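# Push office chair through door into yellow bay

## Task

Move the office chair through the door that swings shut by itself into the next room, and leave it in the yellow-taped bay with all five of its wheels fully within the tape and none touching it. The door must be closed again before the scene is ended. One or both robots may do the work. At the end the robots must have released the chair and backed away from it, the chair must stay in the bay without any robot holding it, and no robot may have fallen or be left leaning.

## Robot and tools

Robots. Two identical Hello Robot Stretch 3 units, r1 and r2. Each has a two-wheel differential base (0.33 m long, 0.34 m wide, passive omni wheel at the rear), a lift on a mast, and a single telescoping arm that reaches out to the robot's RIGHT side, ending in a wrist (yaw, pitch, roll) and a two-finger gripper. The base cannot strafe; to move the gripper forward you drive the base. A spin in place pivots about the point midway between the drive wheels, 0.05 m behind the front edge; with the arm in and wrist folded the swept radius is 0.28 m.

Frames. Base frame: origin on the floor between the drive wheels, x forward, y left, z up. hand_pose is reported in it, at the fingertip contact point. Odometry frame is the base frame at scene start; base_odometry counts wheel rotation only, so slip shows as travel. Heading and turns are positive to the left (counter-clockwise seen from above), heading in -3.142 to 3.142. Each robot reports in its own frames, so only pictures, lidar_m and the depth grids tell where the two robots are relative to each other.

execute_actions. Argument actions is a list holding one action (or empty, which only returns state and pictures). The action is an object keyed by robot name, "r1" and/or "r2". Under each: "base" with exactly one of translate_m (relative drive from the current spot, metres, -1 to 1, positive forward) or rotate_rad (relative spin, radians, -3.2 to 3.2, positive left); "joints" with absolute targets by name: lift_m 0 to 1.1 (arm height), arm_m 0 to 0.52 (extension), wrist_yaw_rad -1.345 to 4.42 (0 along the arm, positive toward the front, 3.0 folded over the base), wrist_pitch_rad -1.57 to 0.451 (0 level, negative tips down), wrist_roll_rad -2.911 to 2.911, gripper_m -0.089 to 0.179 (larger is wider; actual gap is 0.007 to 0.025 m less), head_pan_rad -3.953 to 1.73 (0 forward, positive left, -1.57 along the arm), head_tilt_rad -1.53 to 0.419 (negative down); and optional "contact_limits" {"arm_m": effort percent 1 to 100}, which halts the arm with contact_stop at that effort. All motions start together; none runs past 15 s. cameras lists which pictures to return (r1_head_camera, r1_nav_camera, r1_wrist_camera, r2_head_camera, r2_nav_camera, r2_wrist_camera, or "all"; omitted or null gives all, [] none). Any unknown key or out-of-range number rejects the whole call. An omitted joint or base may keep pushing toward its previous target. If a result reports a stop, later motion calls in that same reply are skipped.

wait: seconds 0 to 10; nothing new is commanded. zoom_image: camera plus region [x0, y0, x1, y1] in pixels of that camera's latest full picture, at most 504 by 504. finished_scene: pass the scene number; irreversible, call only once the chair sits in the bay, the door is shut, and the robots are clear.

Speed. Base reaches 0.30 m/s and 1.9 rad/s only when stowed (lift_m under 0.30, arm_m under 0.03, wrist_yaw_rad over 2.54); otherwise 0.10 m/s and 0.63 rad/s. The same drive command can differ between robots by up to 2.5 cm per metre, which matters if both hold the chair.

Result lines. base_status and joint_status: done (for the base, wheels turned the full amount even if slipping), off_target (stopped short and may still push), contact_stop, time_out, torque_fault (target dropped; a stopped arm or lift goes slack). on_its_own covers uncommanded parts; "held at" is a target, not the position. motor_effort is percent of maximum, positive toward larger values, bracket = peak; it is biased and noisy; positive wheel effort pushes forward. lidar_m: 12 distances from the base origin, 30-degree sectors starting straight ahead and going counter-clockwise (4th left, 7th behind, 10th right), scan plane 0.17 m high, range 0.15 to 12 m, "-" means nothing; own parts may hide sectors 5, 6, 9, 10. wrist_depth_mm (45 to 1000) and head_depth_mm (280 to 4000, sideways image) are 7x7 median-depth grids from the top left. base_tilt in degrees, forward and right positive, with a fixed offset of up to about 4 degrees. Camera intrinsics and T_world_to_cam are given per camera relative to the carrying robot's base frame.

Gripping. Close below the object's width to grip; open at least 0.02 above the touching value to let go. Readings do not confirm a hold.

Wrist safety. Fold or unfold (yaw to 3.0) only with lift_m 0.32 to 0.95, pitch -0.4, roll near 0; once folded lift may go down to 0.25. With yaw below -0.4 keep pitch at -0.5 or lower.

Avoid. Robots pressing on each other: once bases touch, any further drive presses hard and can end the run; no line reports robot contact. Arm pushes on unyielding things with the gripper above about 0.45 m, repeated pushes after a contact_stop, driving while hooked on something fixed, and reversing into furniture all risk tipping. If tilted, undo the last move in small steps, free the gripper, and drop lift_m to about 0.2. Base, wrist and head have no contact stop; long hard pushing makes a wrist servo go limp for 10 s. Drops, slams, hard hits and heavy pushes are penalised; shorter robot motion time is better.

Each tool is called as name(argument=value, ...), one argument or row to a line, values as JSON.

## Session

execute_actions(
  actions=[],
)

Scene clock: 0.00 s.
r1.base_odometry: x=+0.000 y=+0.000 heading=+0.000 (m, m, rad; r1's odometry frame)
r1.turned_by_wheels: +0.000 (rad since the last result)
r1.turned_by_imu: +0.000 (rad since the last result)
r1.base_tilt: forward=+0.5 right=-1.6 (deg)
r1.lidar_m: 3.06 1.04 0.74 0.71 0.73 0.98 2.08 2.15 2.88 1.45 1.45 2.65
r1.head_depth_mm: 1703 2499 3832 3795 3739 3568 2303 / 1696 2471 3808 3726 3815 3522 2258 / 1687 2476 3813 3812 3735 3498 2280 / 1705 2491 3787 3781 3697 3532 2256 / 1710 2480 3722 3764 3637 3481 2251 / 1702 2486 3724 3666 3661 3286 2275 / 1693 2224 2347 2359 2372 2404 2165
r1.base_status: not commanded
r1.joint_positions: lift_m=+0.495 arm_m=+0.001 wrist_yaw_rad=+3.009 wrist_pitch_rad=-0.347 wrist_roll_rad=+0.011 gripper_m=+0.037 head_pan_rad=+0.010 head_tilt_rad=-0.017
r1.joint_status: not commanded
r1.motor_effort: left_wheel=-1 right_wheel=+0 lift_m=+33 arm_m=+0 wrist_yaw_rad=+0 wrist_pitch_rad=+8 wrist_roll_rad=+0 gripper_m=+0 head_pan_rad=+1 head_tilt_rad=+2 (%)
r1.hand_pose: x=+0.0095 y=+0.0843 z=+0.5237 quat_wxyz=(+0.169, +0.706, +0.075, +0.683) (m; r1's base frame)
r1.wrist_depth_mm: 618 - 652 681 715 743 790 / 649 - 696 734 773 808 845 / 693 - 741 788 827 875 911 / 748 765 824 848 899 995 - / 796 846 - 939 950 - - / 773 777 - 807 839 818 846 / 661 666 684 688 694 711 720
r2.base_odometry: x=+0.000 y=+0.000 heading=+0.000 (m, m, rad; r2's odometry frame)
r2.turned_by_wheels: +0.000 (rad since the last result)
r2.turned_by_imu: +0.000 (rad since the last result)
r2.base_tilt: forward=+0.2 right=+0.0 (deg)
r2.lidar_m: 1.93 1.46 1.41 1.48 2.08 2.07 2.17 2.64 1.93 3.65 2.75 2.68
r2.head_depth_mm: 2363 2531 2556 2580 2645 2664 2112 / 2345 2658 2724 2752 2786 2765 2122 / 2298 2800 2854 2880 2905 2893 2170 / 2272 2821 2756 2828 2749 2725 2168 / 2236 2370 2366 2372 2372 2349 2189 / 2026 2060 2062 2056 2045 2049 2002 / 1819 1840 1821 1822 1810 1807 1800
r2.base_status: not commanded
r2.joint_positions: lift_m=+0.488 arm_m=-0.002 wrist_yaw_rad=+2.948 wrist_pitch_rad=-0.497 wrist_roll_rad=-0.005 gripper_m=+0.037 head_pan_rad=-0.020 head_tilt_rad=-0.023
r2.joint_status: not commanded
r2.motor_effort: left_wheel=+1 right_wheel=+1 lift_m=+20 arm_m=+0 wrist_yaw_rad=+0 wrist_pitch_rad=+5 wrist_roll_rad=+0 gripper_m=-1 head_pan_rad=+0 head_tilt_rad=+1 (%)
r2.hand_pose: x=+0.0198 y=+0.0664 z=+0.4832 quat_wxyz=(+0.239, +0.697, +0.108, +0.667) (m; r2's base frame)
r2.wrist_depth_mm: - - - - - - - / - - - - - - - / - - - - - - - / 937 - 962 963 - - - / 791 778 825 808 823 824 820 / 679 676 - 700 713 704 710 / 603 595 615 618 611 619 624
pictures: r1_head_camera (sideways: a quarter turn clockwise sets it upright), r1_nav_camera (sideways: a quarter turn counterclockwise sets it upright), r1_wrist_camera, r2_head_camera (sideways: a quarter turn clockwise sets it upright), r2_nav_camera (sideways: a quarter turn counterclockwise sets it upright), r2_wrist_camera
camera_calibration (this result's frames):
r1_head_camera: T_world_to_cam=[[0.0322652, 0.00575088, -0.999463, 1.31426], [0.0259651, 0.999641, 0.00659012, -0.00409523], [0.999142, -0.0261638, 0.0321043, -0.0900835], [0, 0, 0, 1]] pos_world=[0.0477076, -0.00582133, 1.31648]
r1_nav_camera: T_world_to_cam=[[0.0551192, -0.0440951, 0.997506, -1.25863], [0.0370116, -0.998248, -0.046173, 0.10251], [0.997794, 0.0394643, -0.0533906, 0.0194462], [0, 0, 0, 1]] pos_world=[0.0461774, 0.0460631, 1.26126]
r1_wrist_camera: T_world_to_cam=[[0.989582, -0.139763, 0.0345463, -0.0222661], [-0.0406344, -0.501342, -0.864294, 0.52422], [0.138116, 0.853886, -0.501799, 0.356823], [0, 0, 0, 1]] pos_world=[-0.00594741, -0.0449844, 0.632903]
r2_head_camera: T_world_to_cam=[[-0.0738611, 0.0451258, -0.996247, 1.32111], [0.066446, 0.996979, 0.0402327, -0.0474776], [0.995052, -0.063225, -0.0766364, 0.0552967], [0, 0, 0, 1]] pos_world=[0.0457105, -0.00878602, 1.3223]
r2_nav_camera: T_world_to_cam=[[0.0399741, 0.0148649, 0.99909, -1.26366], [-0.0483378, -0.99869, 0.016793, 0.0312818], [0.998031, -0.0489651, -0.0392032, 0.00287132], [0, 0, 0, 1]] pos_world=[0.0491602, 0.0501656, 1.2621]
r2_wrist_camera: T_world_to_cam=[[0.983024, -0.181124, 0.0292957, -0.0254657], [-0.0920564, -0.625003, -0.775175, 0.449346], [0.158713, 0.759319, -0.631067, 0.417452], [0, 0, 0, 1]] pos_world=[0.000143666, -0.0407487, 0.612508]
Images, in order (width x height): r1_head_camera 896x504, r1_nav_camera 672x504, r1_wrist_camera 644x364, r2_head_camera 896x504, r2_nav_camera 672x504, r2_wrist_camera 644x364.

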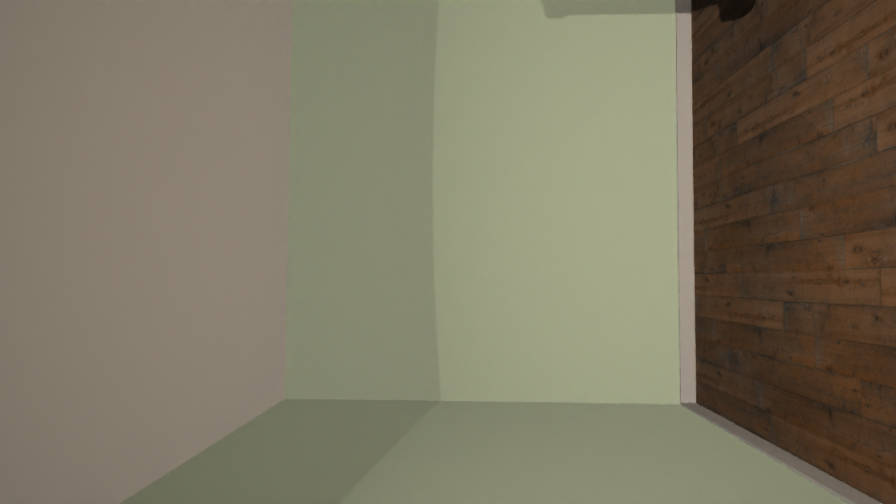

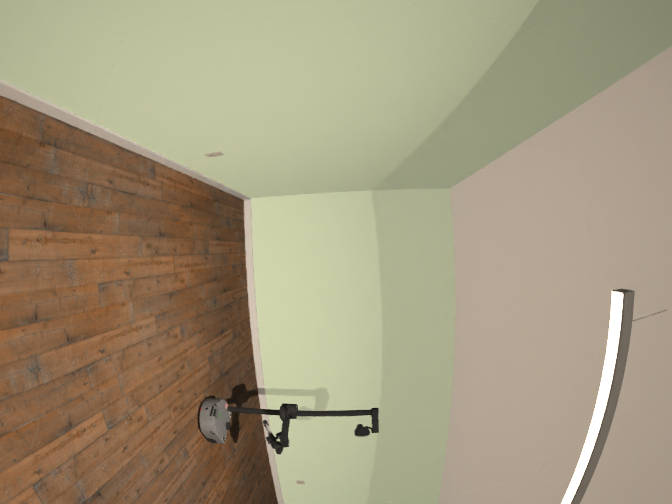

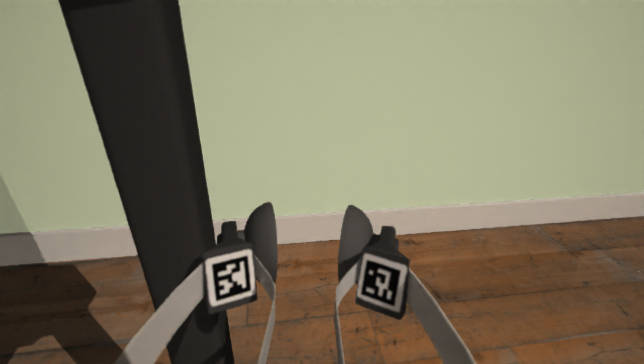

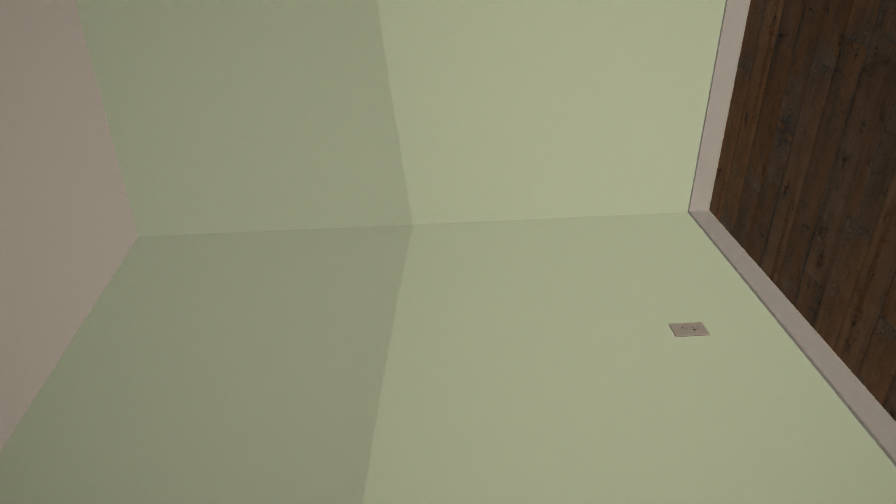

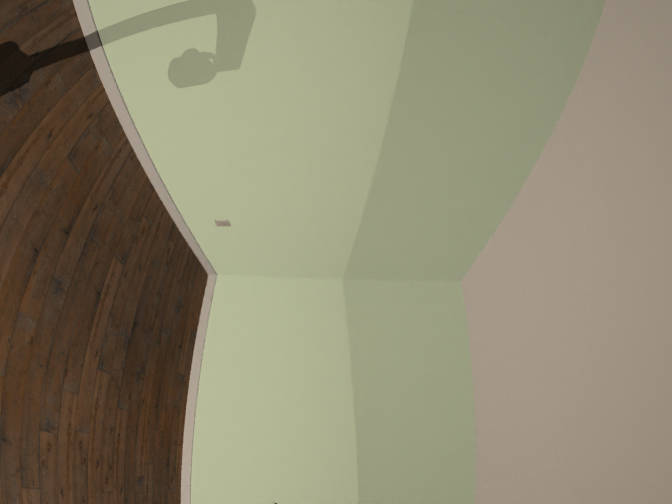

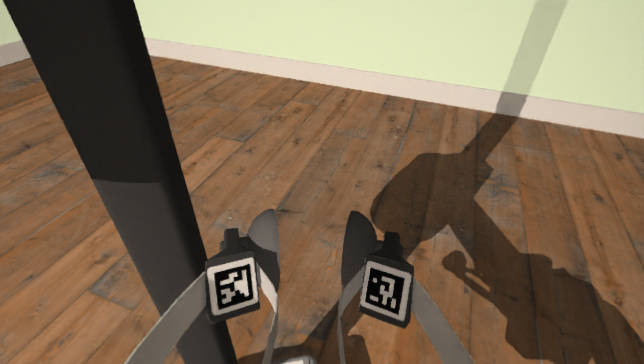

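execute_actions(
  actions=[
    {"r1":{"base":{"rotate_rad":-2.04},"joints":{"lift_m":0.27,"head_pan_rad":-0.4,"head_tilt_rad":-0.2}},"r2":{"base":{"rotate_rad":-2.09},"joints":{"lift_m":0.27,"head_tilt_rad":-0.45}}},
  ],
  cameras=["r1_head_camera","r2_head_camera","r1_nav_camera"],
)

Scene clock: 11.07 s.
r1.base_odometry: x=+0.000 y=+0.000 heading=-2.040 (m, m, rad; r1's odometry frame)
r1.turned_by_wheels: -2.040 (rad since the last result)
r1.turned_by_imu: -2.056 (rad since the last result)
r1.base_tilt: forward=+0.5 right=-1.7 (deg)
r1.lidar_m: 3.05 1.45 4.22 2.65 2.45 0.97 0.73 0.71 0.74 1.04 2.09 2.18
r1.head_depth_mm: 1962 1981 2026 2060 2127 2142 1737 / 2072 2135 2183 2220 2272 2272 1739 / 2216 2299 2347 2443 2470 2408 1741 / 2346 2488 2558 2633 2766 2365 1734 / 2406 2684 2832 2882 3002 2362 1726 / 2399 3055 3133 3229 3286 2377 1722 / 2404 3352 3564 3640 3631 2370 1745
r1.base_status: done
r1.joint_positions: lift_m=+0.270 arm_m=+0.001 wrist_yaw_rad=+3.009 wrist_pitch_rad=-0.348 wrist_roll_rad=+0.011 gripper_m=+0.037 head_pan_rad=-0.393 head_tilt_rad=-0.198
r1.joint_status: all done
r1.motor_effort: left_wheel=+4(14) right_wheel=-2(6) lift_m=+30(30) arm_m=-1(0) wrist_yaw_rad=+0(0) wrist_pitch_rad=+8(9) wrist_roll_rad=+0(0) gripper_m=+1(1) head_pan_rad=-1(16) head_tilt_rad=-1(21) (%)
r1.hand_pose: x=+0.0095 y=+0.0842 z=+0.2988 quat_wxyz=(+0.169, +0.706, +0.075, +0.683) (m; r1's base frame)
r1.wrist_depth_mm: - - - - - - - / - - - - - - - / - - - - - - - / 745 760 787 787 802 834 848 / 609 610 - 631 651 659 671 / 503 508 - 523 541 542 538 / 443 - - 448 444 461 467
r2.base_odometry: x=+0.000 y=+0.000 heading=-2.090 (m, m, rad; r2's odometry frame)
r2.turned_by_wheels: -2.090 (rad since the last result)
r2.turned_by_imu: -2.102 (rad since the last result)
r2.base_tilt: forward=+0.2 right=+0.1 (deg)
r2.lidar_m: 1.93 3.59 2.74 2.68 1.90 1.45 1.41 1.49 2.12 2.07 2.18 2.52
r2.head_depth_mm: 3823 - - 2751 2055 1618 1364 / 3814 - - 2791 2065 1637 1370 / 3780 - 1872 2422 2050 1667 1360 / 3809 - 1687 1994 2081 1652 1371 / 3856 - - 2247 2010 1674 1374 / 3826 - - 2839 2094 1656 1373 / 3838 - - 2866 2122 1680 1384
r2.base_status: done
r2.joint_positions: lift_m=+0.270 arm_m=-0.002 wrist_yaw_rad=+2.948 wrist_pitch_rad=-0.498 wrist_roll_rad=-0.005 gripper_m=+0.037 head_pan_rad=-0.020 head_tilt_rad=-0.445
r2.joint_status: all done
r2.motor_effort: left_wheel=+3(9) right_wheel=-3(9) lift_m=+15(15) arm_m=+0(0) wrist_yaw_rad=+0(0) wrist_pitch_rad=+5(5) wrist_roll_rad=+0(0) gripper_m=+0(1) head_pan_rad=+1(1) head_tilt_rad=-2(29) (%)
r2.hand_pose: x=+0.0198 y=+0.0663 z=+0.2655 quat_wxyz=(+0.240, +0.697, +0.108, +0.667) (m; r2's base frame)
r2.wrist_depth_mm: - - - - - - - / - - - - - - - / 752 - 772 777 784 789 797 / 606 - 618 628 636 647 644 / 512 510 539 536 535 533 539 / 453 - - - 469 459 461 / - - - 399 399 404 402
pictures: r1_head_camera (sideways: a quarter turn clockwise sets it upright), r1_nav_camera (sideways: a quarter turn counterclockwise sets it upright), r2_head_camera (sideways: a quarter turn clockwise sets it upright)
camera_calibration (this result's frames):
r1_head_camera: T_world_to_cam=[[-0.134415, 0.0616319, -0.989007, 1.30143], [0.417157, 0.908834, -0.0000596101, 0.00217647], [0.89884, -0.412579, -0.147871, 0.144823], [0, 0, 0, 1]] pos_world=[0.0438518, -0.0224371, 1.30854]
r1_nav_camera: T_world_to_cam=[[0.198076, -0.130547, 0.971454, -1.22535], [-0.366212, -0.929177, -0.050196, 0.110195], [0.909205, -0.345816, -0.231856, 0.252295], [0, 0, 0, 1]] pos_world=[0.0536809, 0.0296722, 1.2544]
r2_head_camera: T_world_to_cam=[[-0.475611, 0.0531094, -0.878051, 1.16916], [0.0788326, 0.996733, 0.017587, -0.0180549], [0.876116, -0.0608545, -0.478243, 0.578715], [0, 0, 0, 1]] pos_world=[0.050468, -0.00888029, 1.30367]
Images, in order (width x height): r1_head_camera 896x504, r1_nav_camera 672x504, r2_head_camera 896x504.

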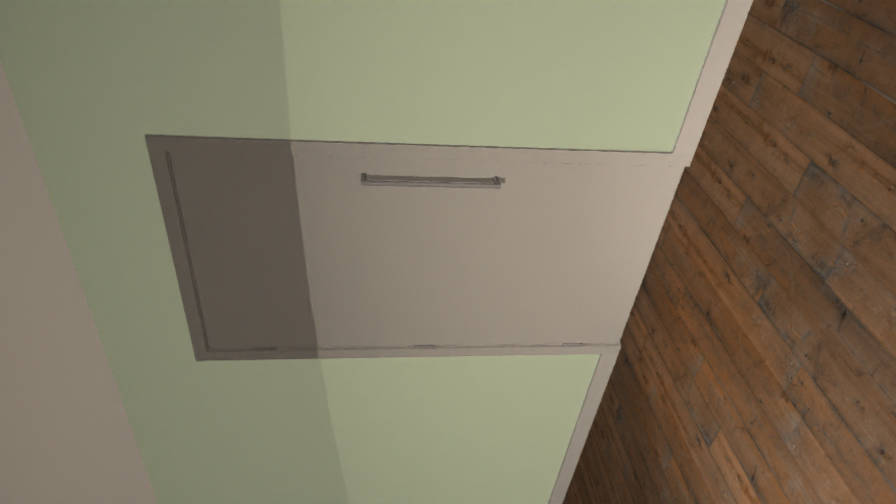

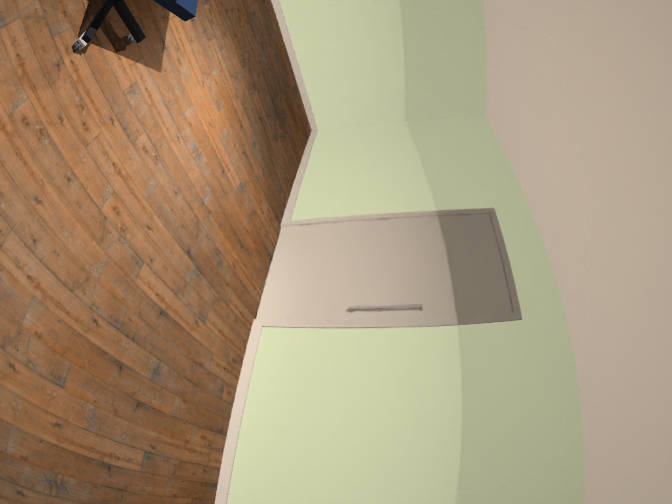

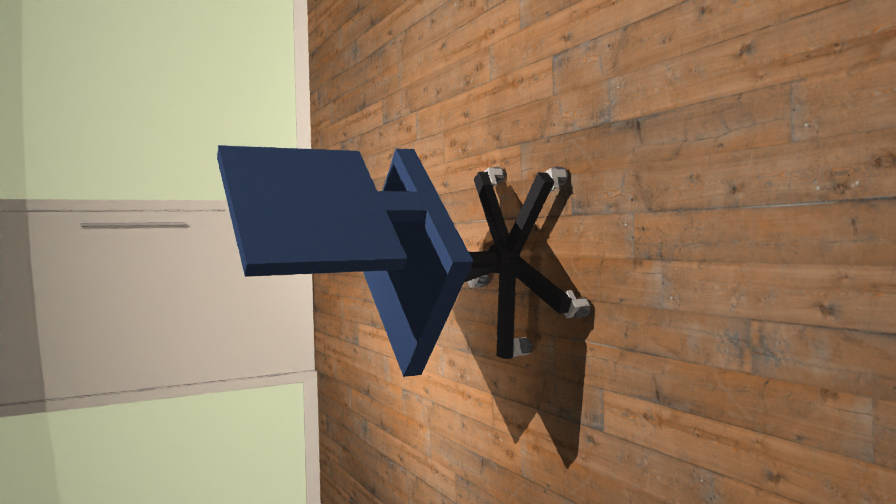

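execute_actions(
  actions=[
    {"r1":{"base":{"rotate_rad":-0.412},"joints":{"head_pan_rad":0.0,"head_tilt_rad":-0.3}},"r2":{"base":{"rotate_rad":0.28}}},
  ],
  cameras=[],
)

execute_actions(
  actions=[
    {"r1":{"base":{"translate_m":1.0}},"r2":{"base":{"translate_m":1.0},"joints":{"head_pan_rad":-0.55,"head_tilt_rad":-0.75}}},
  ],
  cameras=["r1_head_camera","r2_head_camera"],
)

Scene clock: 66.50 s.
r1.base_odometry: x=+0.000 y=+0.000 heading=-2.452 (m, m, rad; r1's odometry frame)
r1.turned_by_wheels: -0.412 (rad since the last result)
r1.turned_by_imu: -0.415 (rad since the last result)
r1.base_tilt: forward=+0.6 right=-1.6 (deg)
r1.lidar_m: 2.28 3.52 1.45 4.44 3.74 1.79 0.89 0.72 0.71 0.78 1.20 2.08
r1.head_depth_mm: 1868 1917 1998 2072 2175 2047 1558 / 1970 2065 2142 2240 2354 2057 1559 / 2135 2225 2307 2438 2493 2044 1552 / 2281 2399 2534 2632 2692 2040 1558 / 2484 2576 2715 2909 2903 2032 1548 / 2689 2856 3062 3275 2997 2036 1550 / 2946 3175 3403 3615 2975 2041 1551
r1.base_status: done
r1.joint_positions: lift_m=+0.270 arm_m=+0.001 wrist_yaw_rad=+3.009 wrist_pitch_rad=-0.348 wrist_roll_rad=+0.011 gripper_m=+0.037 head_pan_rad=-0.007 head_tilt_rad=-0.297
r1.joint_status: all done
r1.motor_effort: left_wheel=+3(14) right_wheel=-1(6) lift_m=+30(30) arm_m=+0(0) wrist_yaw_rad=+0(0) wrist_pitch_rad=+9(9) wrist_roll_rad=+0(0) gripper_m=-1(0) head_pan_rad=+3(17) head_tilt_rad=-1(15) (%)
r1.hand_pose: x=+0.0095 y=+0.0842 z=+0.2988 quat_wxyz=(+0.169, +0.706, +0.075, +0.683) (m; r1's base frame)
r1.wrist_depth_mm: - - - - - - - / - - - - - - - / - - - - - - - / 760 752 776 812 814 837 850 / 598 612 - 626 659 652 669 / 498 505 - 522 541 534 555 / 443 - - 448 449 455 464
r2.base_odometry: x=+0.000 y=+0.000 heading=-1.810 (m, m, rad; r2's odometry frame)
r2.turned_by_wheels: +0.280 (rad since the last result)
r2.turned_by_imu: +0.283 (rad since the last result)
r2.base_tilt: forward=+0.2 right=+0.0 (deg)
r2.lidar_m: 4.38 2.99 2.67 2.54 1.57 1.41 1.42 1.71 2.07 2.08 2.50 1.93
r2.head_depth_mm: 3656 3899 1604 1871 1985 1639 1358 / 3739 - - 2074 2004 1644 1363 / 3926 - - 2653 2075 1638 1365 / 3988 - - 2801 2090 1651 1365 / - - - 2830 2099 1671 1363 / - - - 2859 2115 1666 1382 / - - - 2869 2095 1664 1383
r2.base_status: done
r2.joint_positions: lift_m=+0.270 arm_m=-0.002 wrist_yaw_rad=+2.948 wrist_pitch_rad=-0.498 wrist_roll_rad=-0.005 gripper_m=+0.037 head_pan_rad=-0.020 head_tilt_rad=-0.445
r2.joint_status: not commanded
r2.motor_effort: left_wheel=-2(8) right_wheel=+2(7) lift_m=+15(15) arm_m=+0(0) wrist_yaw_rad=+1(0) wrist_pitch_rad=+5(5) wrist_roll_rad=+0(0) gripper_m=+0(1) head_pan_rad=+0(1) head_tilt_rad=-3(2) (%)
r2.hand_pose: x=+0.0198 y=+0.0663 z=+0.2655 quat_wxyz=(+0.240, +0.697, +0.108, +0.667) (m; r2's base frame)
r2.wrist_depth_mm: - - - - - - - / - - - - - - - / 739 - 773 776 778 796 817 / 609 - 621 629 631 638 645 / 514 507 538 535 537 529 539 / 454 - - - 475 457 462 / - - - 396 399 403 402
pictures: none
No camera images: the call's "cameras" was empty. Leave "cameras" out to get every camera's image.

Scene clock: 71.60 s.
r1.base_odometry: x=-0.771 y=-0.637 heading=-2.452 (m, m, rad; r1's odometry frame)
r1.turned_by_wheels: +0.000 (rad since the last result)
r1.turned_by_imu: +0.001 (rad since the last result)
r1.base_tilt: forward=+0.5 right=-1.7 (deg)
r1.lidar_m: 1.43 2.19 3.43 3.73 1.37 3.34 1.66 1.34 1.33 1.45 1.32 1.30
r1.head_depth_mm: 1140 1189 1229 1282 1330 1396 1432 / 1219 1271 1318 1377 1442 1500 1507 / 1315 1364 1420 1502 1566 1632 1560 / 1409 1482 1554 1630 1719 1784 1546 / 1522 1615 1713 1782 1894 1949 1558 / 1675 1751 1861 1976 2102 2022 1558 / 1861 1967 2053 2223 2365 2040 1538
r1.base_status: done
r1.joint_positions: lift_m=+0.270 arm_m=+0.001 wrist_yaw_rad=+3.009 wrist_pitch_rad=-0.348 wrist_roll_rad=+0.011 gripper_m=+0.037 head_pan_rad=-0.007 head_tilt_rad=-0.297
r1.joint_status: not commanded
r1.motor_effort: left_wheel=+3(17) right_wheel=-1(4) lift_m=+30(30) arm_m=+0(1) wrist_yaw_rad=-1(0) wrist_pitch_rad=+9(9) wrist_roll_rad=+0(0) gripper_m=+0(0) head_pan_rad=+3(3) head_tilt_rad=-1(2) (%)
r1.hand_pose: x=+0.0095 y=+0.0842 z=+0.2988 quat_wxyz=(+0.169, +0.706, +0.075, +0.683) (m; r1's base frame)
r1.wrist_depth_mm: - - - - - - - / - - - - - - - / - - - - - - - / 750 757 779 796 804 823 842 / 603 602 - 628 644 645 666 / 504 515 - 528 543 540 540 / 445 - - 449 451 455 466
r2.base_odometry: x=-0.237 y=-0.972 heading=-1.810 (m, m, rad; r2's odometry frame)
r2.turned_by_wheels: +0.000 (rad since the last result)
r2.turned_by_imu: +0.007 (rad since the last result)
r2.base_tilt: forward=+0.2 right=+0.1 (deg)
r2.lidar_m: 3.44 2.62 2.35 2.36 2.61 2.35 2.36 2.67 2.39 2.41 2.24 1.02
r2.head_depth_mm: 3266 2063 2185 1835 1544 1332 1168 / 3322 799 998 1696 1500 1329 1178 / 3279 2790 899 1106 1491 1327 1175 / 3196 2938 1431 1165 1485 1335 1180 / 3110 2934 2203 1237 1521 1340 1177 / 3056 2965 2251 1702 1534 1343 1183 / 2950 2958 2257 1837 1556 1340 1182
r2.base_status: done
r2.joint_positions: lift_m=+0.270 arm_m=-0.002 wrist_yaw_rad=+2.948 wrist_pitch_rad=-0.498 wrist_roll_rad=-0.005 gripper_m=+0.037 head_pan_rad=-0.543 head_tilt_rad=-0.741
r2.joint_status: all done
r2.motor_effort: left_wheel=-2(7) right_wheel=+3(9) lift_m=+14(15) arm_m=+0(0) wrist_yaw_rad=+0(0) wrist_pitch_rad=+5(5) wrist_roll_rad=+0(0) gripper_m=-1(0) head_pan_rad=-6(46) head_tilt_rad=-4(25) (%)
r2.hand_pose: x=+0.0198 y=+0.0663 z=+0.2655 quat_wxyz=(+0.240, +0.697, +0.108, +0.667) (m; r2's base frame)
r2.wrist_depth_mm: - - - - - - - / - - - - - - - / 741 - 769 780 795 807 809 / 609 - 615 628 633 641 647 / 507 506 544 535 542 536 541 / 456 - - - 468 454 460 / - - - 397 398 403 403
pictures: r1_head_camera (sideways: a quarter turn clockwise sets it upright), r2_head_camera (sideways: a quarter turn clockwise sets it upright)
camera_calibration (this result's frames):
r1_head_camera: T_world_to_cam=[[-0.245313, 0.00712505, -0.969418, 1.27648], [0.0437887, 0.999034, -0.00373807, 0.00924273], [0.968455, -0.0433665, -0.245388, 0.271328], [0, 0, 0, 1]] pos_world=[0.049963, -0.00656222, 1.30406]
r2_head_camera: T_world_to_cam=[[-0.587239, 0.405495, -0.700517, 0.938409], [0.56855, 0.822648, -0.000420489, 0.00240491], [0.576109, -0.398526, -0.713635, 0.886768], [0, 0, 0, 1]] pos_world=[0.0388274, -0.0290983, 1.2902]
Images, in order (width x height): r1_head_camera 896x504, r2_head_camera 896x504.

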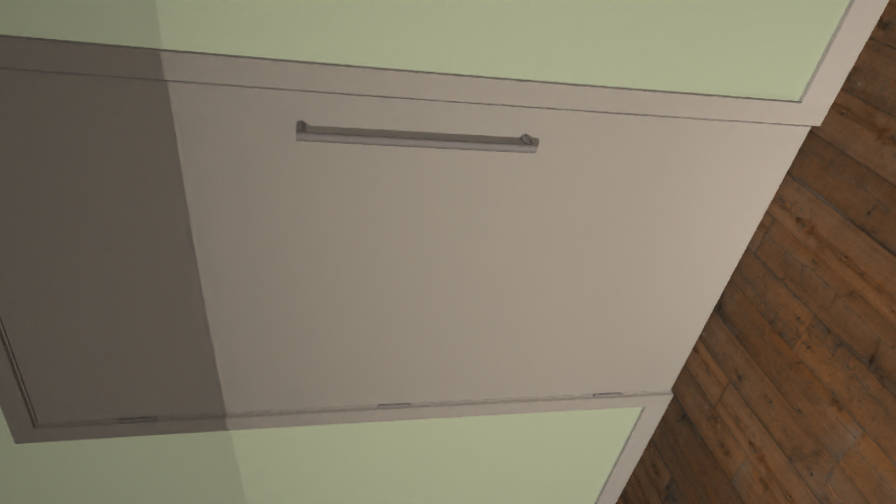

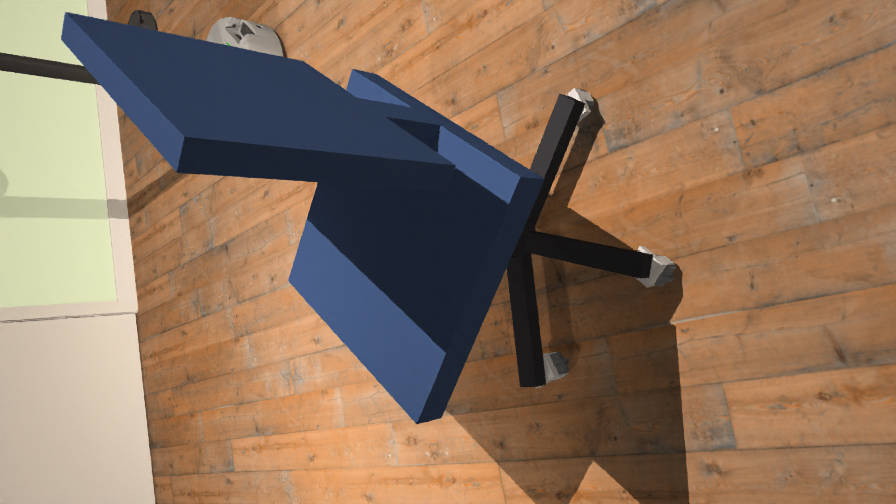

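execute_actions(
  actions=[
    {"r1":{"base":{"translate_m":0.578},"joints":{"lift_m":0.87,"wrist_pitch_rad":-0.4,"gripper_m":0.12,"head_pan_rad":-1.6,"head_tilt_rad":-0.55}},"r2":{"base":{"translate_m":0.605},"joints":{"lift_m":0.34,"wrist_pitch_rad":-0.4,"gripper_m":0.15}}},
  ],
  cameras=[],
)

execute_actions(
  actions=[
    {"r1":{"base":{"rotate_rad":1.286},"joints":{"wrist_yaw_rad":-0.175,"arm_m":0.2}},"r2":{"joints":{"wrist_yaw_rad":1.57,"arm_m":0.07}}},
  ],
  cameras=[],
)

execute_actions(
  actions=[
    {"r1":{"joints":{"wrist_pitch_rad":-0.5,"arm_m":0.4}},"r2":{"base":{"rotate_rad":-0.79},"joints":{"lift_m":0.09,"wrist_pitch_rad":0}}},
  ],
  cameras=["r1_wrist_camera","r2_wrist_camera","r1_head_camera"],
)

Scene clock: 92.97 s.
r1.base_odometry: x=-1.217 y=-1.004 heading=-2.452 (m, m, rad; r1's odometry frame)
r1.turned_by_wheels: +0.000 (rad since the last result)
r1.turned_by_imu: +0.000 (rad since the last result)
r1.base_tilt: forward=+0.5 right=-1.6 (deg)
r1.lidar_m: 0.93 1.44 3.05 3.36 4.97 4.23 2.11 1.71 1.69 1.06 0.86 0.85
r1.head_depth_mm: 1439 1561 1655 1803 1935 1562 1360 / 1525 1651 1785 1952 1993 1570 1364 / 1398 1537 1741 2017 1987 1564 1308 / 1202 1315 1458 1625 1776 1558 1311 / 1055 1138 1246 1366 1511 1523 1323 / 938 1013 1090 1188 1302 1417 1304 / 852 903 965 1035 1120 1226 1239
r1.base_status: done
r1.joint_positions: lift_m=+0.870 arm_m=+0.001 wrist_yaw_rad=+3.009 wrist_pitch_rad=-0.414 wrist_roll_rad=+0.011 gripper_m=+0.120 head_pan_rad=-1.593 head_tilt_rad=-0.544
r1.joint_status: all done
r1.motor_effort: left_wheel=+2(16) right_wheel=-2(5) lift_m=+37(33) arm_m=+0(1) wrist_yaw_rad=+0(0) wrist_pitch_rad=+8(7) wrist_roll_rad=+0(0) gripper_m=+1(82) head_pan_rad=-2(27) head_tilt_rad=-3(27) (%)
r1.hand_pose: x=+0.0085 y=+0.0765 z=+0.8835 quat_wxyz=(+0.192, +0.703, +0.098, +0.677) (m; r1's base frame)
r1.wrist_depth_mm: - - - - - - - / - - - - - - - / - - - - - - - / - - - - - - - / - - - - - - - / - - - - - - - / - - - - - - -
r2.base_odometry: x=-0.381 y=-1.559 heading=-1.810 (m, m, rad; r2's odometry frame)
r2.turned_by_wheels: +0.000 (rad since the last result)
r2.turned_by_imu: +0.006 (rad since the last result)
r2.base_tilt: forward=+0.2 right=+0.0 (deg)
r2.lidar_m: 2.89 2.39 2.15 2.16 2.62 2.91 2.94 2.89 2.59 2.61 0.62 2.06
r2.head_depth_mm: 2888 2903 2248 1812 981 845 1057 / 2727 2773 2169 1834 976 847 1179 / 2728 2877 2254 1839 1546 881 1162 / 2697 2897 2255 1839 1546 1336 1174 / 2589 2807 2266 1829 1551 1343 1182 / 2543 2808 2262 1849 1549 1339 1183 / 2493 2697 2289 1858 1553 1349 1184
r2.base_status: done
r2.joint_positions: lift_m=+0.340 arm_m=-0.002 wrist_yaw_rad=+2.948 wrist_pitch_rad=-0.418 wrist_roll_rad=-0.005 gripper_m=+0.150 head_pan_rad=-0.543 head_tilt_rad=-0.742
r2.joint_status: all done
r2.motor_effort: left_wheel=-3(10) right_wheel=+3(9) lift_m=+25(26) arm_m=+0(0) wrist_yaw_rad=+0(0) wrist_pitch_rad=+6(8) wrist_roll_rad=-1(0) gripper_m=-2(84) head_pan_rad=-4(4) head_tilt_rad=-4(4) (%)
r2.hand_pose: x=+0.0219 y=+0.0768 z=+0.3523 quat_wxyz=(+0.213, +0.701, +0.080, +0.676) (m; r2's base frame)
r2.wrist_depth_mm: - - - - - - - / - - - - - - - / - - - - - - - / 805 - 825 834 852 846 847 / 659 - 680 678 678 717 692 / 560 - 569 571 575 - 581 / 469 492 517 512 497 490 505
pictures: none
No camera images: the call's "cameras" was empty. Leave "cameras" out to get every camera's image.

Scene clock: 95.97 s.
r1.base_odometry: x=-1.217 y=-1.004 heading=-1.166 (m, m, rad; r1's odometry frame)
r1.turned_by_wheels: +1.286 (rad since the last result)
r1.turned_by_imu: +1.296 (rad since the last result)
r1.base_tilt: forward=+0.5 right=-1.6 (deg)
r1.lidar_m: 3.10 2.20 1.62 2.81 1.84 1.69 1.42 0.92 0.85 0.85 1.07 2.19
r1.head_depth_mm: 665 717 780 856 931 - - / 677 737 810 884 - 1157 1221 / 710 768 842 922 - 1227 1263 / 730 791 868 967 - 1292 1268 / 761 833 920 1028 1164 1326 1272 / 792 866 958 1083 1222 1420 1269 / 820 901 1010 1127 1306 1436 1262
r1.base_status: done
r1.joint_positions: lift_m=+0.870 arm_m=+0.200 wrist_yaw_rad=-0.173 wrist_pitch_rad=-0.414 wrist_roll_rad=+0.011 gripper_m=+0.120 head_pan_rad=-1.593 head_tilt_rad=-0.544
r1.joint_status: all done
r1.motor_effort: left_wheel=-4(10) right_wheel=+1(4) lift_m=+37(36) arm_m=+6(6) wrist_yaw_rad=-3(4) wrist_pitch_rad=+8(8) wrist_roll_rad=+0(0) gripper_m=+1(1) head_pan_rad=-1(1) head_tilt_rad=-5(4) (%)
r1.hand_pose: x=-0.0602 y=-0.5661 z=+0.8835 quat_wxyz=(+0.673, +0.084, -0.705, -0.205) (m; r1's base frame)
r1.wrist_depth_mm: 473 444 421 396 367 358 341 / 516 484 452 422 405 382 368 / 570 536 496 455 436 419 392 / 642 598 555 510 473 452 427 / 748 669 613 572 534 494 468 / 870 - 700 640 605 534 510 / - 912 818 738 677 635 571
r2.base_odometry: x=-0.381 y=-1.559 heading=-1.810 (m, m, rad; r2's odometry frame)
r2.turned_by_wheels: +0.000 (rad since the last result)
r2.turned_by_imu: +0.001 (rad since the last result)
r2.base_tilt: forward=+0.2 right=+0.0 (deg)
r2.lidar_m: 2.89 2.39 2.15 2.16 2.62 2.92 2.93 2.89 2.59 2.60 0.62 2.19
r2.head_depth_mm: 2790 2816 2253 1828 977 848 1058 / 2779 2892 2234 1840 978 847 1169 / 2697 2903 2242 1825 1545 881 1159 / 2646 2849 2256 1826 1548 1339 1176 / 2613 2825 2270 1840 1558 1345 1173 / 2559 2780 2253 1827 1551 1339 1176 / 2503 2725 2278 1854 1551 1340 1180
r2.base_status: not commanded
r2.joint_positions: lift_m=+0.340 arm_m=+0.070 wrist_yaw_rad=+1.574 wrist_pitch_rad=-0.418 wrist_roll_rad=-0.005 gripper_m=+0.150 head_pan_rad=-0.543 head_tilt_rad=-0.742
r2.joint_status: all done
r2.motor_effort: left_wheel=-2(3) right_wheel=+2(4) lift_m=+25(24) arm_m=+2(3) wrist_yaw_rad=-3(5) wrist_pitch_rad=+6(6) wrist_roll_rad=+0(0) gripper_m=+0(1) head_pan_rad=-4(5) head_tilt_rad=-4(4) (%)
r2.hand_pose: x=+0.2030 y=-0.2142 z=+0.3523 quat_wxyz=(+0.594, +0.592, -0.383, +0.388) (m; r2's base frame)
r2.wrist_depth_mm: - - - - 229 172 137 / - - - - - 178 142 / - - - - - - 150 / 805 808 822 827 844 853 873 / 659 689 665 678 673 623 698 / 567 566 565 571 449 - 495 / 472 484 494 493 474 392 377
pictures: none
No camera images: the call's "cameras" was empty. Leave "cameras" out to get every camera's image.

Scene clock: 99.07 s.
r1.base_odometry: x=-1.217 y=-1.004 heading=-1.166 (m, m, rad; r1's odometry frame)
r1.turned_by_wheels: +0.000 (rad since the last result)
r1.turned_by_imu: +0.000 (rad since the last result)
r1.base_tilt: forward=+0.5 right=-1.7 (deg)
r1.lidar_m: 3.11 2.19 1.63 2.82 1.84 1.69 1.42 0.93 0.85 0.85 1.07 2.20
r1.head_depth_mm: 664 715 780 850 925 - - / 678 738 806 868 - 1144 1234 / 711 766 839 - 1041 1171 1257 / 731 791 868 - 1102 1253 1271 / 763 830 917 1024 1159 1332 1277 / 788 863 964 1072 1231 1413 1268 / 819 905 1006 1136 1306 1456 1262
r1.base_status: not commanded
r1.joint_positions: lift_m=+0.870 arm_m=+0.400 wrist_yaw_rad=-0.174 wrist_pitch_rad=-0.512 wrist_roll_rad=+0.011 gripper_m=+0.120 head_pan_rad=-1.593 head_tilt_rad=-0.544
r1.joint_status: all done
r1.motor_effort: left_wheel=-4(3) right_wheel=+1(2) lift_m=+37(36) arm_m=+6(8) wrist_yaw_rad=-1(2) wrist_pitch_rad=+7(5) wrist_roll_rad=+0(0) gripper_m=+0(1) head_pan_rad=-1(1) head_tilt_rad=-4(3) (%)
r1.hand_pose: x=-0.0581 y=-0.7529 z=+0.8620 quat_wxyz=(+0.662, +0.118, -0.700, -0.239) (m; r1's base frame)
r1.wrist_depth_mm: 275 260 244 221 216 195 197 / 307 288 271 243 236 216 214 / 351 324 301 271 258 240 234 / 404 370 341 301 285 270 256 / 482 425 395 359 325 305 287 / 591 - 471 419 376 337 321 / 796 682 572 505 437 422 367
r2.base_odometry: x=-0.381 y=-1.559 heading=-2.600 (m, m, rad; r2's odometry frame)
r2.turned_by_wheels: -0.790 (rad since the last result)
r2.turned_by_imu: -0.795 (rad since the last result)
r2.base_tilt: forward=+0.2 right=+0.0 (deg)
r2.lidar_m: 2.17 2.88 2.83 2.19 2.17 2.29 2.98 2.92 3.10 2.78 2.59 0.62
r2.head_depth_mm: 2324 2597 2262 1827 1541 1325 1174 / 2440 2688 555 615 1435 1316 1177 / 2601 728 690 776 932 902 1181 / 2736 2715 2130 1134 984 875 1140 / 2911 2941 2251 1832 984 852 1180 / 3105 2967 2300 1843 988 853 1139 / 3313 2908 2257 1871 990 852 1120
r2.base_status: done
r2.joint_positions: lift_m=+0.090 arm_m=+0.070 wrist_yaw_rad=+1.573 wrist_pitch_rad=-0.021 wrist_roll_rad=-0.005 gripper_m=+0.150 head_pan_rad=-0.543 head_tilt_rad=-0.742
r2.joint_status: all done
r2.motor_effort: left_wheel=+3(6) right_wheel=-3(6) lift_m=+15(23) arm_m=+2(2) wrist_yaw_rad=-2(3) wrist_pitch_rad=+7(6) wrist_roll_rad=+0(0) gripper_m=+0(0) head_pan_rad=-5(4) head_tilt_rad=-4(5) (%)
r2.hand_pose: x=+0.2343 y=-0.2141 z=+0.1995 quat_wxyz=(+0.506, +0.505, -0.492, +0.497) (m; r2's base frame)
r2.wrist_depth_mm: - - 544 457 500 - - / - - - - - - - / - - - - - - - / - - - 628 - - - / 715 802 492 496 498 862 801 / 525 521 530 366 535 - 555 / 377 395 402 258 411 396 416
pictures: r1_head_camera (sideways: a quarter turn clockwise sets it upright), r1_wrist_camera, r2_wrist_camera
camera_calibration (this result's frames):
r1_head_camera: T_world_to_cam=[[0.016026, 0.474073, -0.880339, 1.15862], [0.998286, -0.0571482, -0.0126019, 0.0149574], [-0.056284, -0.878629, -0.474177, 0.575322], [0, 0, 0, 1]] pos_world=[-0.00111829, -0.0429215, 1.29297]
r1_wrist_camera: T_world_to_cam=[[-0.983967, 0.174814, 0.0353458, 0.0374205], [0.0847773, 0.632801, -0.769659, 1.17373], [-0.156914, -0.754323, -0.637476, 0.139837], [0, 0, 0, 1]] pos_world=[-0.0407424, -0.643794, 0.99119]
r2_wrist_camera: T_world_to_cam=[[-0.000554236, -0.999511, 0.031256, -0.223961], [-0.205498, -0.0304751, -0.978183, 0.268197], [0.978657, -0.00696519, -0.205381, -0.0237742], [0, 0, 0, 1]] pos_world=[0.0782566, -0.215844, 0.264463]
Images, in order (width x height): r1_head_camera 896x504, r1_wrist_camera 644x364, r2_wrist_camera 644x364.

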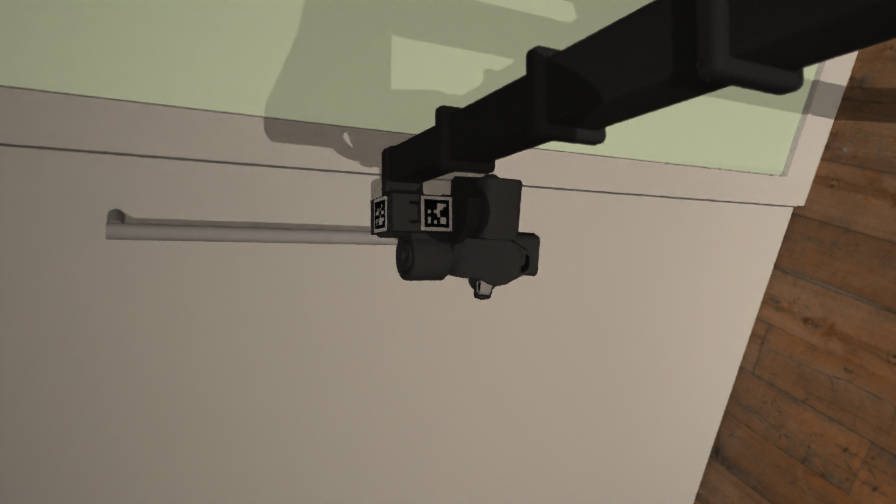

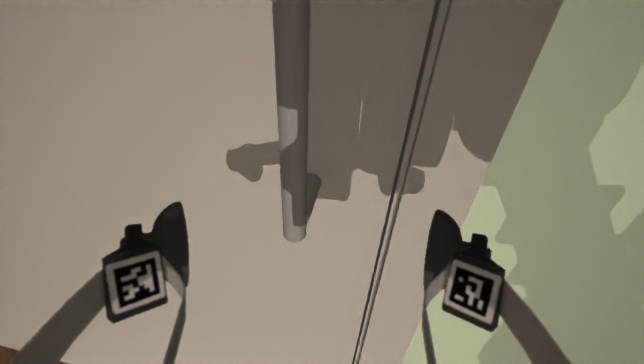

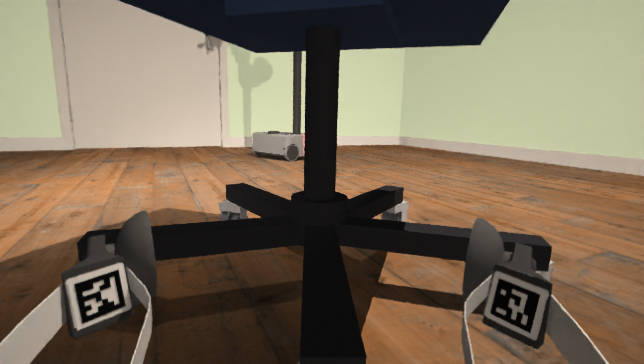

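execute_actions(
  actions=[
    {"r1":{"joints":{"arm_m":0.49}},"r2":{"base":{"translate_m":0.2}}},
  ],
  cameras=["r1_wrist_camera"],
)

Scene clock: 106.47 s.
r1.base_odometry: x=-1.217 y=-1.004 heading=-1.166 (m, m, rad; r1's odometry frame)
r1.turned_by_wheels: +0.000 (rad since the last result)
r1.turned_by_imu: -0.001 (rad since the last result)
r1.base_tilt: forward=+0.5 right=-1.6 (deg)
r1.lidar_m: 3.09 1.99 1.63 2.81 1.84 1.69 1.42 0.93 0.85 0.85 1.08 2.19
r1.head_depth_mm: 666 718 781 856 926 - - / 677 739 809 871 - 1138 1215 / 710 771 826 957 1037 1174 1251 / 730 790 870 1008 1100 1248 1268 / 765 833 920 1028 1153 1328 1272 / 790 868 958 1072 1233 1410 1275 / 823 903 1007 1134 1297 1453 1280
r1.base_status: not commanded
r1.joint_positions: lift_m=+0.870 arm_m=+0.490 wrist_yaw_rad=-0.174 wrist_pitch_rad=-0.512 wrist_roll_rad=+0.011 gripper_m=+0.120 head_pan_rad=-1.593 head_tilt_rad=-0.544
r1.joint_status: all done
r1.motor_effort: left_wheel=-4(4) right_wheel=+1(2) lift_m=+37(37) arm_m=+6(5) wrist_yaw_rad=-1(2) wrist_pitch_rad=+7(7) wrist_roll_rad=+0(0) gripper_m=+1(0) head_pan_rad=-1(1) head_tilt_rad=-3(5) (%)
r1.hand_pose: x=-0.0581 y=-0.8429 z=+0.8619 quat_wxyz=(+0.662, +0.118, -0.700, -0.239) (m; r1's base frame)
r1.wrist_depth_mm: 179 170 160 88 143 136 119 / 200 189 177 98 156 147 128 / 228 213 198 110 172 159 140 / 265 244 226 126 193 168 153 / 315 282 259 150 219 185 178 / 388 - 305 236 254 202 209 / 513 448 376 316 289 255 241
r2.base_odometry: x=-0.552 y=-1.662 heading=-2.600 (m, m, rad; r2's odometry frame)
r2.turned_by_wheels: +0.000 (rad since the last result)
r2.turned_by_imu: +0.003 (rad since the last result)
r2.base_tilt: forward=+0.2 right=+0.1 (deg)
r2.lidar_m: 1.97 2.70 2.87 2.28 2.25 2.38 3.13 3.07 3.28 2.70 2.51 0.44
r2.head_depth_mm: 2250 2515 571 585 629 682 772 / 2376 2486 677 742 818 847 760 / 2506 2748 2187 1746 978 851 747 / 2673 2846 2277 1834 980 850 748 / 2807 2965 2266 1841 982 853 749 / 2992 2957 2260 1840 985 854 750 / 3116 2963 2266 1848 1519 1271 1138
r2.base_status: done
r2.joint_positions: lift_m=+0.090 arm_m=+0.070 wrist_yaw_rad=+1.573 wrist_pitch_rad=-0.021 wrist_roll_rad=-0.005 gripper_m=+0.150 head_pan_rad=-0.543 head_tilt_rad=-0.742
r2.joint_status: not commanded
r2.motor_effort: left_wheel=+3(7) right_wheel=-4(4) lift_m=+16(15) arm_m=+2(2) wrist_yaw_rad=-2(2) wrist_pitch_rad=+7(7) wrist_roll_rad=+0(0) gripper_m=+0(1) head_pan_rad=-5(4) head_tilt_rad=-4(5) (%)
r2.hand_pose: x=+0.2343 y=-0.2141 z=+0.1995 quat_wxyz=(+0.506, +0.505, -0.492, +0.497) (m; r2's base frame)
r2.wrist_depth_mm: - - - 288 - - - / - - - 297 - - - / - - - 307 - - - / - - - - - - - / 716 789 538 317 571 865 809 / 538 311 313 304 325 - 554 / 258 278 369 255 374 290 263
pictures: r1_wrist_camera
camera_calibration (this result's frames):
r1_wrist_camera: T_world_to_cam=[[-0.983967, 0.174811, 0.0353461, 0.0531508], [0.0847936, 0.632888, -0.769586, 1.23066], [-0.156902, -0.75425, -0.637564, 0.0720883], [0, 0, 0, 1]] pos_world=[-0.0407422, -0.733786, 0.991178]
Images, in order (width x height): r1_wrist_camera 644x364.

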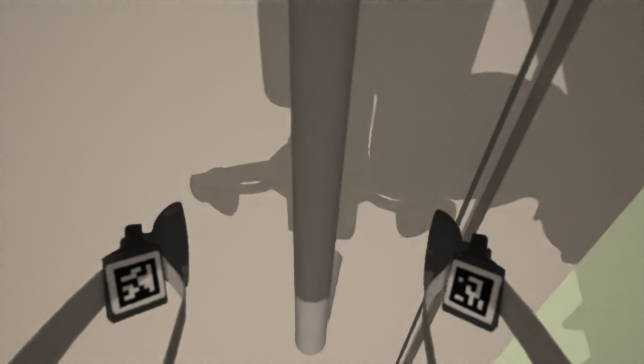

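execute_actions(
  actions=[
    {"r1":{"base":{"translate_m":-0.007},"joints":{"arm_m":0.508}},"r2":{"base":{"translate_m":0.175}}},
  ],
  cameras=[],
)

execute_actions(
  actions=[
    {"r1":{"joints":{"gripper_m":-0.03}}},
  ],
  cameras=["r1_wrist_camera","r2_wrist_camera"],
)

Scene clock: 112.77 s.
r1.base_odometry: x=-1.220 y=-0.998 heading=-1.166 (m, m, rad; r1's odometry frame)
r1.turned_by_wheels: +0.000 (rad since the last result)
r1.turned_by_imu: -0.001 (rad since the last result)
r1.base_tilt: forward=+0.4 right=-1.6 (deg)
r1.lidar_m: 3.12 1.83 1.63 2.81 1.83 1.68 1.42 0.92 0.85 0.85 1.07 2.18
r1.head_depth_mm: 663 716 776 852 924 - - / 677 735 803 868 - 1142 1220 / 703 767 828 950 1035 1171 1249 / 729 789 861 1007 1096 1246 1271 / 761 826 916 1028 1159 1331 1262 / 787 864 955 1076 1223 1419 1268 / 820 899 1001 1136 1297 1455 1265
r1.base_status: done
r1.joint_positions: lift_m=+0.870 arm_m=+0.508 wrist_yaw_rad=-0.174 wrist_pitch_rad=-0.512 wrist_roll_rad=+0.011 gripper_m=+0.120 head_pan_rad=-1.593 head_tilt_rad=-0.544
r1.joint_status: all done
r1.motor_effort: left_wheel=-4(11) right_wheel=+2(3) lift_m=+37(37) arm_m=+6(8) wrist_yaw_rad=-1(2) wrist_pitch_rad=+7(7) wrist_roll_rad=+0(0) gripper_m=+0(0) head_pan_rad=-1(1) head_tilt_rad=-4(5) (%)
r1.hand_pose: x=-0.0581 y=-0.8609 z=+0.8619 quat_wxyz=(+0.662, +0.118, -0.700, -0.239) (m; r1's base frame)
r1.wrist_depth_mm: 156 149 140 69 125 119 109 / 176 165 154 77 137 129 112 / 200 187 173 86 152 142 121 / 231 214 197 98 169 154 133 / 279 247 229 115 191 162 148 / 342 - 270 140 227 175 175 / 451 394 333 268 254 218 210
r2.base_odometry: x=-0.702 y=-1.753 heading=-2.600 (m, m, rad; r2's odometry frame)
r2.turned_by_wheels: +0.000 (rad since the last result)
r2.turned_by_imu: +0.003 (rad since the last result)
r2.base_tilt: forward=+0.3 right=+0.1 (deg)
r2.lidar_m: 1.80 2.55 2.70 2.36 2.32 2.46 3.30 3.22 3.19 2.61 0.30 0.30
r2.head_depth_mm: 2210 2435 2165 701 758 817 745 / 2300 2558 2259 1835 1543 849 749 / 2432 2694 2263 1839 1544 849 749 / 2581 2788 2235 1838 1551 848 748 / 2731 2915 2254 1836 1557 849 747 / 2950 2949 2280 1852 1559 870 776 / 2964 2932 2287 1849 1552 1346 1185
r2.base_status: done
r2.joint_positions: lift_m=+0.090 arm_m=+0.070 wrist_yaw_rad=+1.573 wrist_pitch_rad=-0.021 wrist_roll_rad=-0.005 gripper_m=+0.150 head_pan_rad=-0.543 head_tilt_rad=-0.742
r2.joint_status: not commanded
r2.motor_effort: left_wheel=+2(7) right_wheel=-3(4) lift_m=+16(14) arm_m=+2(2) wrist_yaw_rad=-2(2) wrist_pitch_rad=+7(7) wrist_roll_rad=+0(0) gripper_m=+0(0) head_pan_rad=-5(4) head_tilt_rad=-4(4) (%)
r2.hand_pose: x=+0.2343 y=-0.2141 z=+0.1995 quat_wxyz=(+0.506, +0.505, -0.492, +0.497) (m; r2's base frame)
r2.wrist_depth_mm: - - - 119 - - - / - - - 122 - - - / - - - 126 - - - / - - - 129 - - - / 720 798 740 133 778 861 802 / 529 348 356 138 324 - 548 / 378 379 253 142 258 396 417
pictures: none
No camera images: the call's "cameras" was empty. Leave "cameras" out to get every camera's image.

Scene clock: 114.77 s.
r1.base_odometry: x=-1.220 y=-0.998 heading=-1.166 (m, m, rad; r1's odometry frame)
r1.turned_by_wheels: +0.000 (rad since the last result)
r1.turned_by_imu: +0.000 (rad since the last result)
r1.base_tilt: forward=+0.5 right=-1.6 (deg)
r1.lidar_m: 3.10 1.83 1.63 2.79 1.83 1.68 1.41 0.92 0.85 0.85 1.07 2.19
r1.head_depth_mm: 661 715 776 854 924 - - / 678 734 806 871 - 1140 1222 / 704 766 829 945 1035 1175 1253 / 729 789 862 1012 1096 1262 1275 / 757 829 918 1017 1151 1328 1272 / 787 863 957 1071 1227 1416 1264 / 818 897 1005 1129 1300 1451 1272
r1.base_status: not commanded
r1.joint_positions: lift_m=+0.870 arm_m=+0.508 wrist_yaw_rad=-0.171 wrist_pitch_rad=-0.512 wrist_roll_rad=+0.011 gripper_m=-0.029 head_pan_rad=-1.593 head_tilt_rad=-0.544
r1.joint_status: all done
r1.motor_effort: left_wheel=-1(3) right_wheel=+0(2) lift_m=+37(37) arm_m=+4(6) wrist_yaw_rad=-4(4) wrist_pitch_rad=+7(7) wrist_roll_rad=+0(0) gripper_m=-16(91) head_pan_rad=-1(1) head_tilt_rad=-3(4) (%)
r1.hand_pose: x=-0.0577 y=-0.8612 z=+0.8621 quat_wxyz=(+0.663, +0.119, -0.700, -0.238) (m; r1's base frame)
r1.wrist_depth_mm: 156 148 139 68 125 119 110 / 176 166 155 76 137 130 112 / 199 187 173 85 151 142 121 / 232 215 197 97 169 154 133 / 281 252 228 110 190 163 148 / 345 304 273 129 213 181 174 / 455 391 332 263 262 211 209
r2.base_odometry: x=-0.702 y=-1.753 heading=-2.600 (m, m, rad; r2's odometry frame)
r2.turned_by_wheels: +0.000 (rad since the last result)
r2.turned_by_imu: +0.001 (rad since the last result)
r2.base_tilt: forward=+0.2 right=+0.1 (deg)
r2.lidar_m: 1.80 2.55 2.71 2.36 2.33 2.46 3.30 3.24 3.20 2.61 0.30 0.30
r2.head_depth_mm: 2204 2447 2168 702 756 816 744 / 2301 2579 2261 1834 1543 847 745 / 2434 2670 2258 1837 1544 846 747 / 2575 2799 2263 1825 1547 851 747 / 2733 2886 2262 1844 1556 854 749 / 2948 2950 2288 1845 1550 871 776 / 2955 2991 2253 1846 1554 1346 1182
r2.base_status: not commanded
r2.joint_positions: lift_m=+0.090 arm_m=+0.070 wrist_yaw_rad=+1.573 wrist_pitch_rad=-0.021 wrist_roll_rad=-0.005 gripper_m=+0.150 head_pan_rad=-0.543 head_tilt_rad=-0.742
r2.joint_status: not commanded
r2.motor_effort: left_wheel=+2(3) right_wheel=-3(3) lift_m=+14(15) arm_m=+2(2) wrist_yaw_rad=-2(3) wrist_pitch_rad=+7(7) wrist_roll_rad=+0(0) gripper_m=-1(1) head_pan_rad=-5(5) head_tilt_rad=-4(3) (%)
r2.hand_pose: x=+0.2343 y=-0.2141 z=+0.1995 quat_wxyz=(+0.506, +0.505, -0.492, +0.497) (m; r2's base frame)
r2.wrist_depth_mm: - - - 119 - - - / - - - 122 - - - / - - - 126 - - - / - - - 130 - - - / 719 784 744 134 771 861 806 / 526 348 354 138 324 - 554 / 378 383 253 143 258 394 419
pictures: r1_wrist_camera, r2_wrist_camera
camera_calibration (this result's frames):
r1_wrist_camera: T_world_to_cam=[[-0.984378, 0.172483, 0.0353495, 0.0547926], [0.0831591, 0.632433, -0.770138, 1.24237], [-0.155192, -0.755168, -0.636897, 0.057161], [0, 0, 0, 1]] pos_world=[-0.0405069, -0.752, 0.991265]
r2_wrist_camera: T_world_to_cam=[[-0.000554744, -0.999511, 0.0312561, -0.223961], [-0.205485, -0.0304751, -0.978186, 0.268198], [0.97866, -0.00696531, -0.205368, -0.0237771], [0, 0, 0, 1]] pos_world=[0.0782561, -0.215844, 0.264464]
Images, in order (width x height): r1_wrist_camera 644x364, r2_wrist_camera 644x364.

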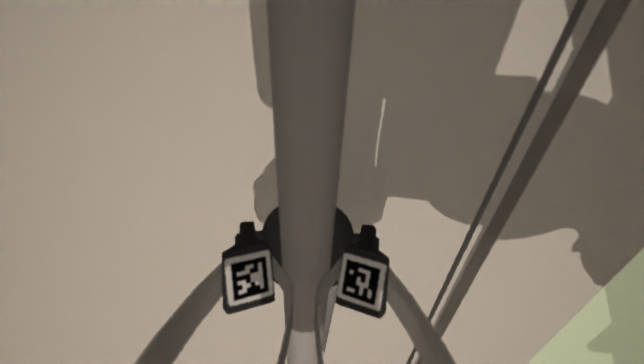

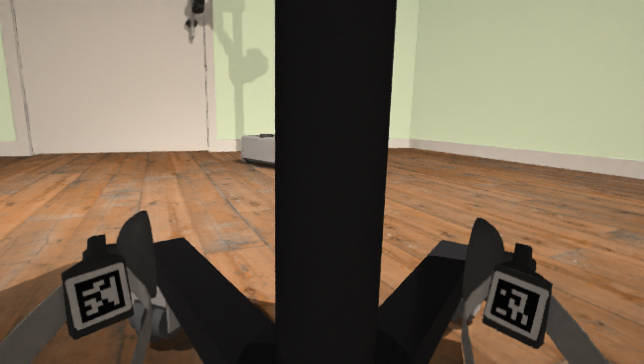

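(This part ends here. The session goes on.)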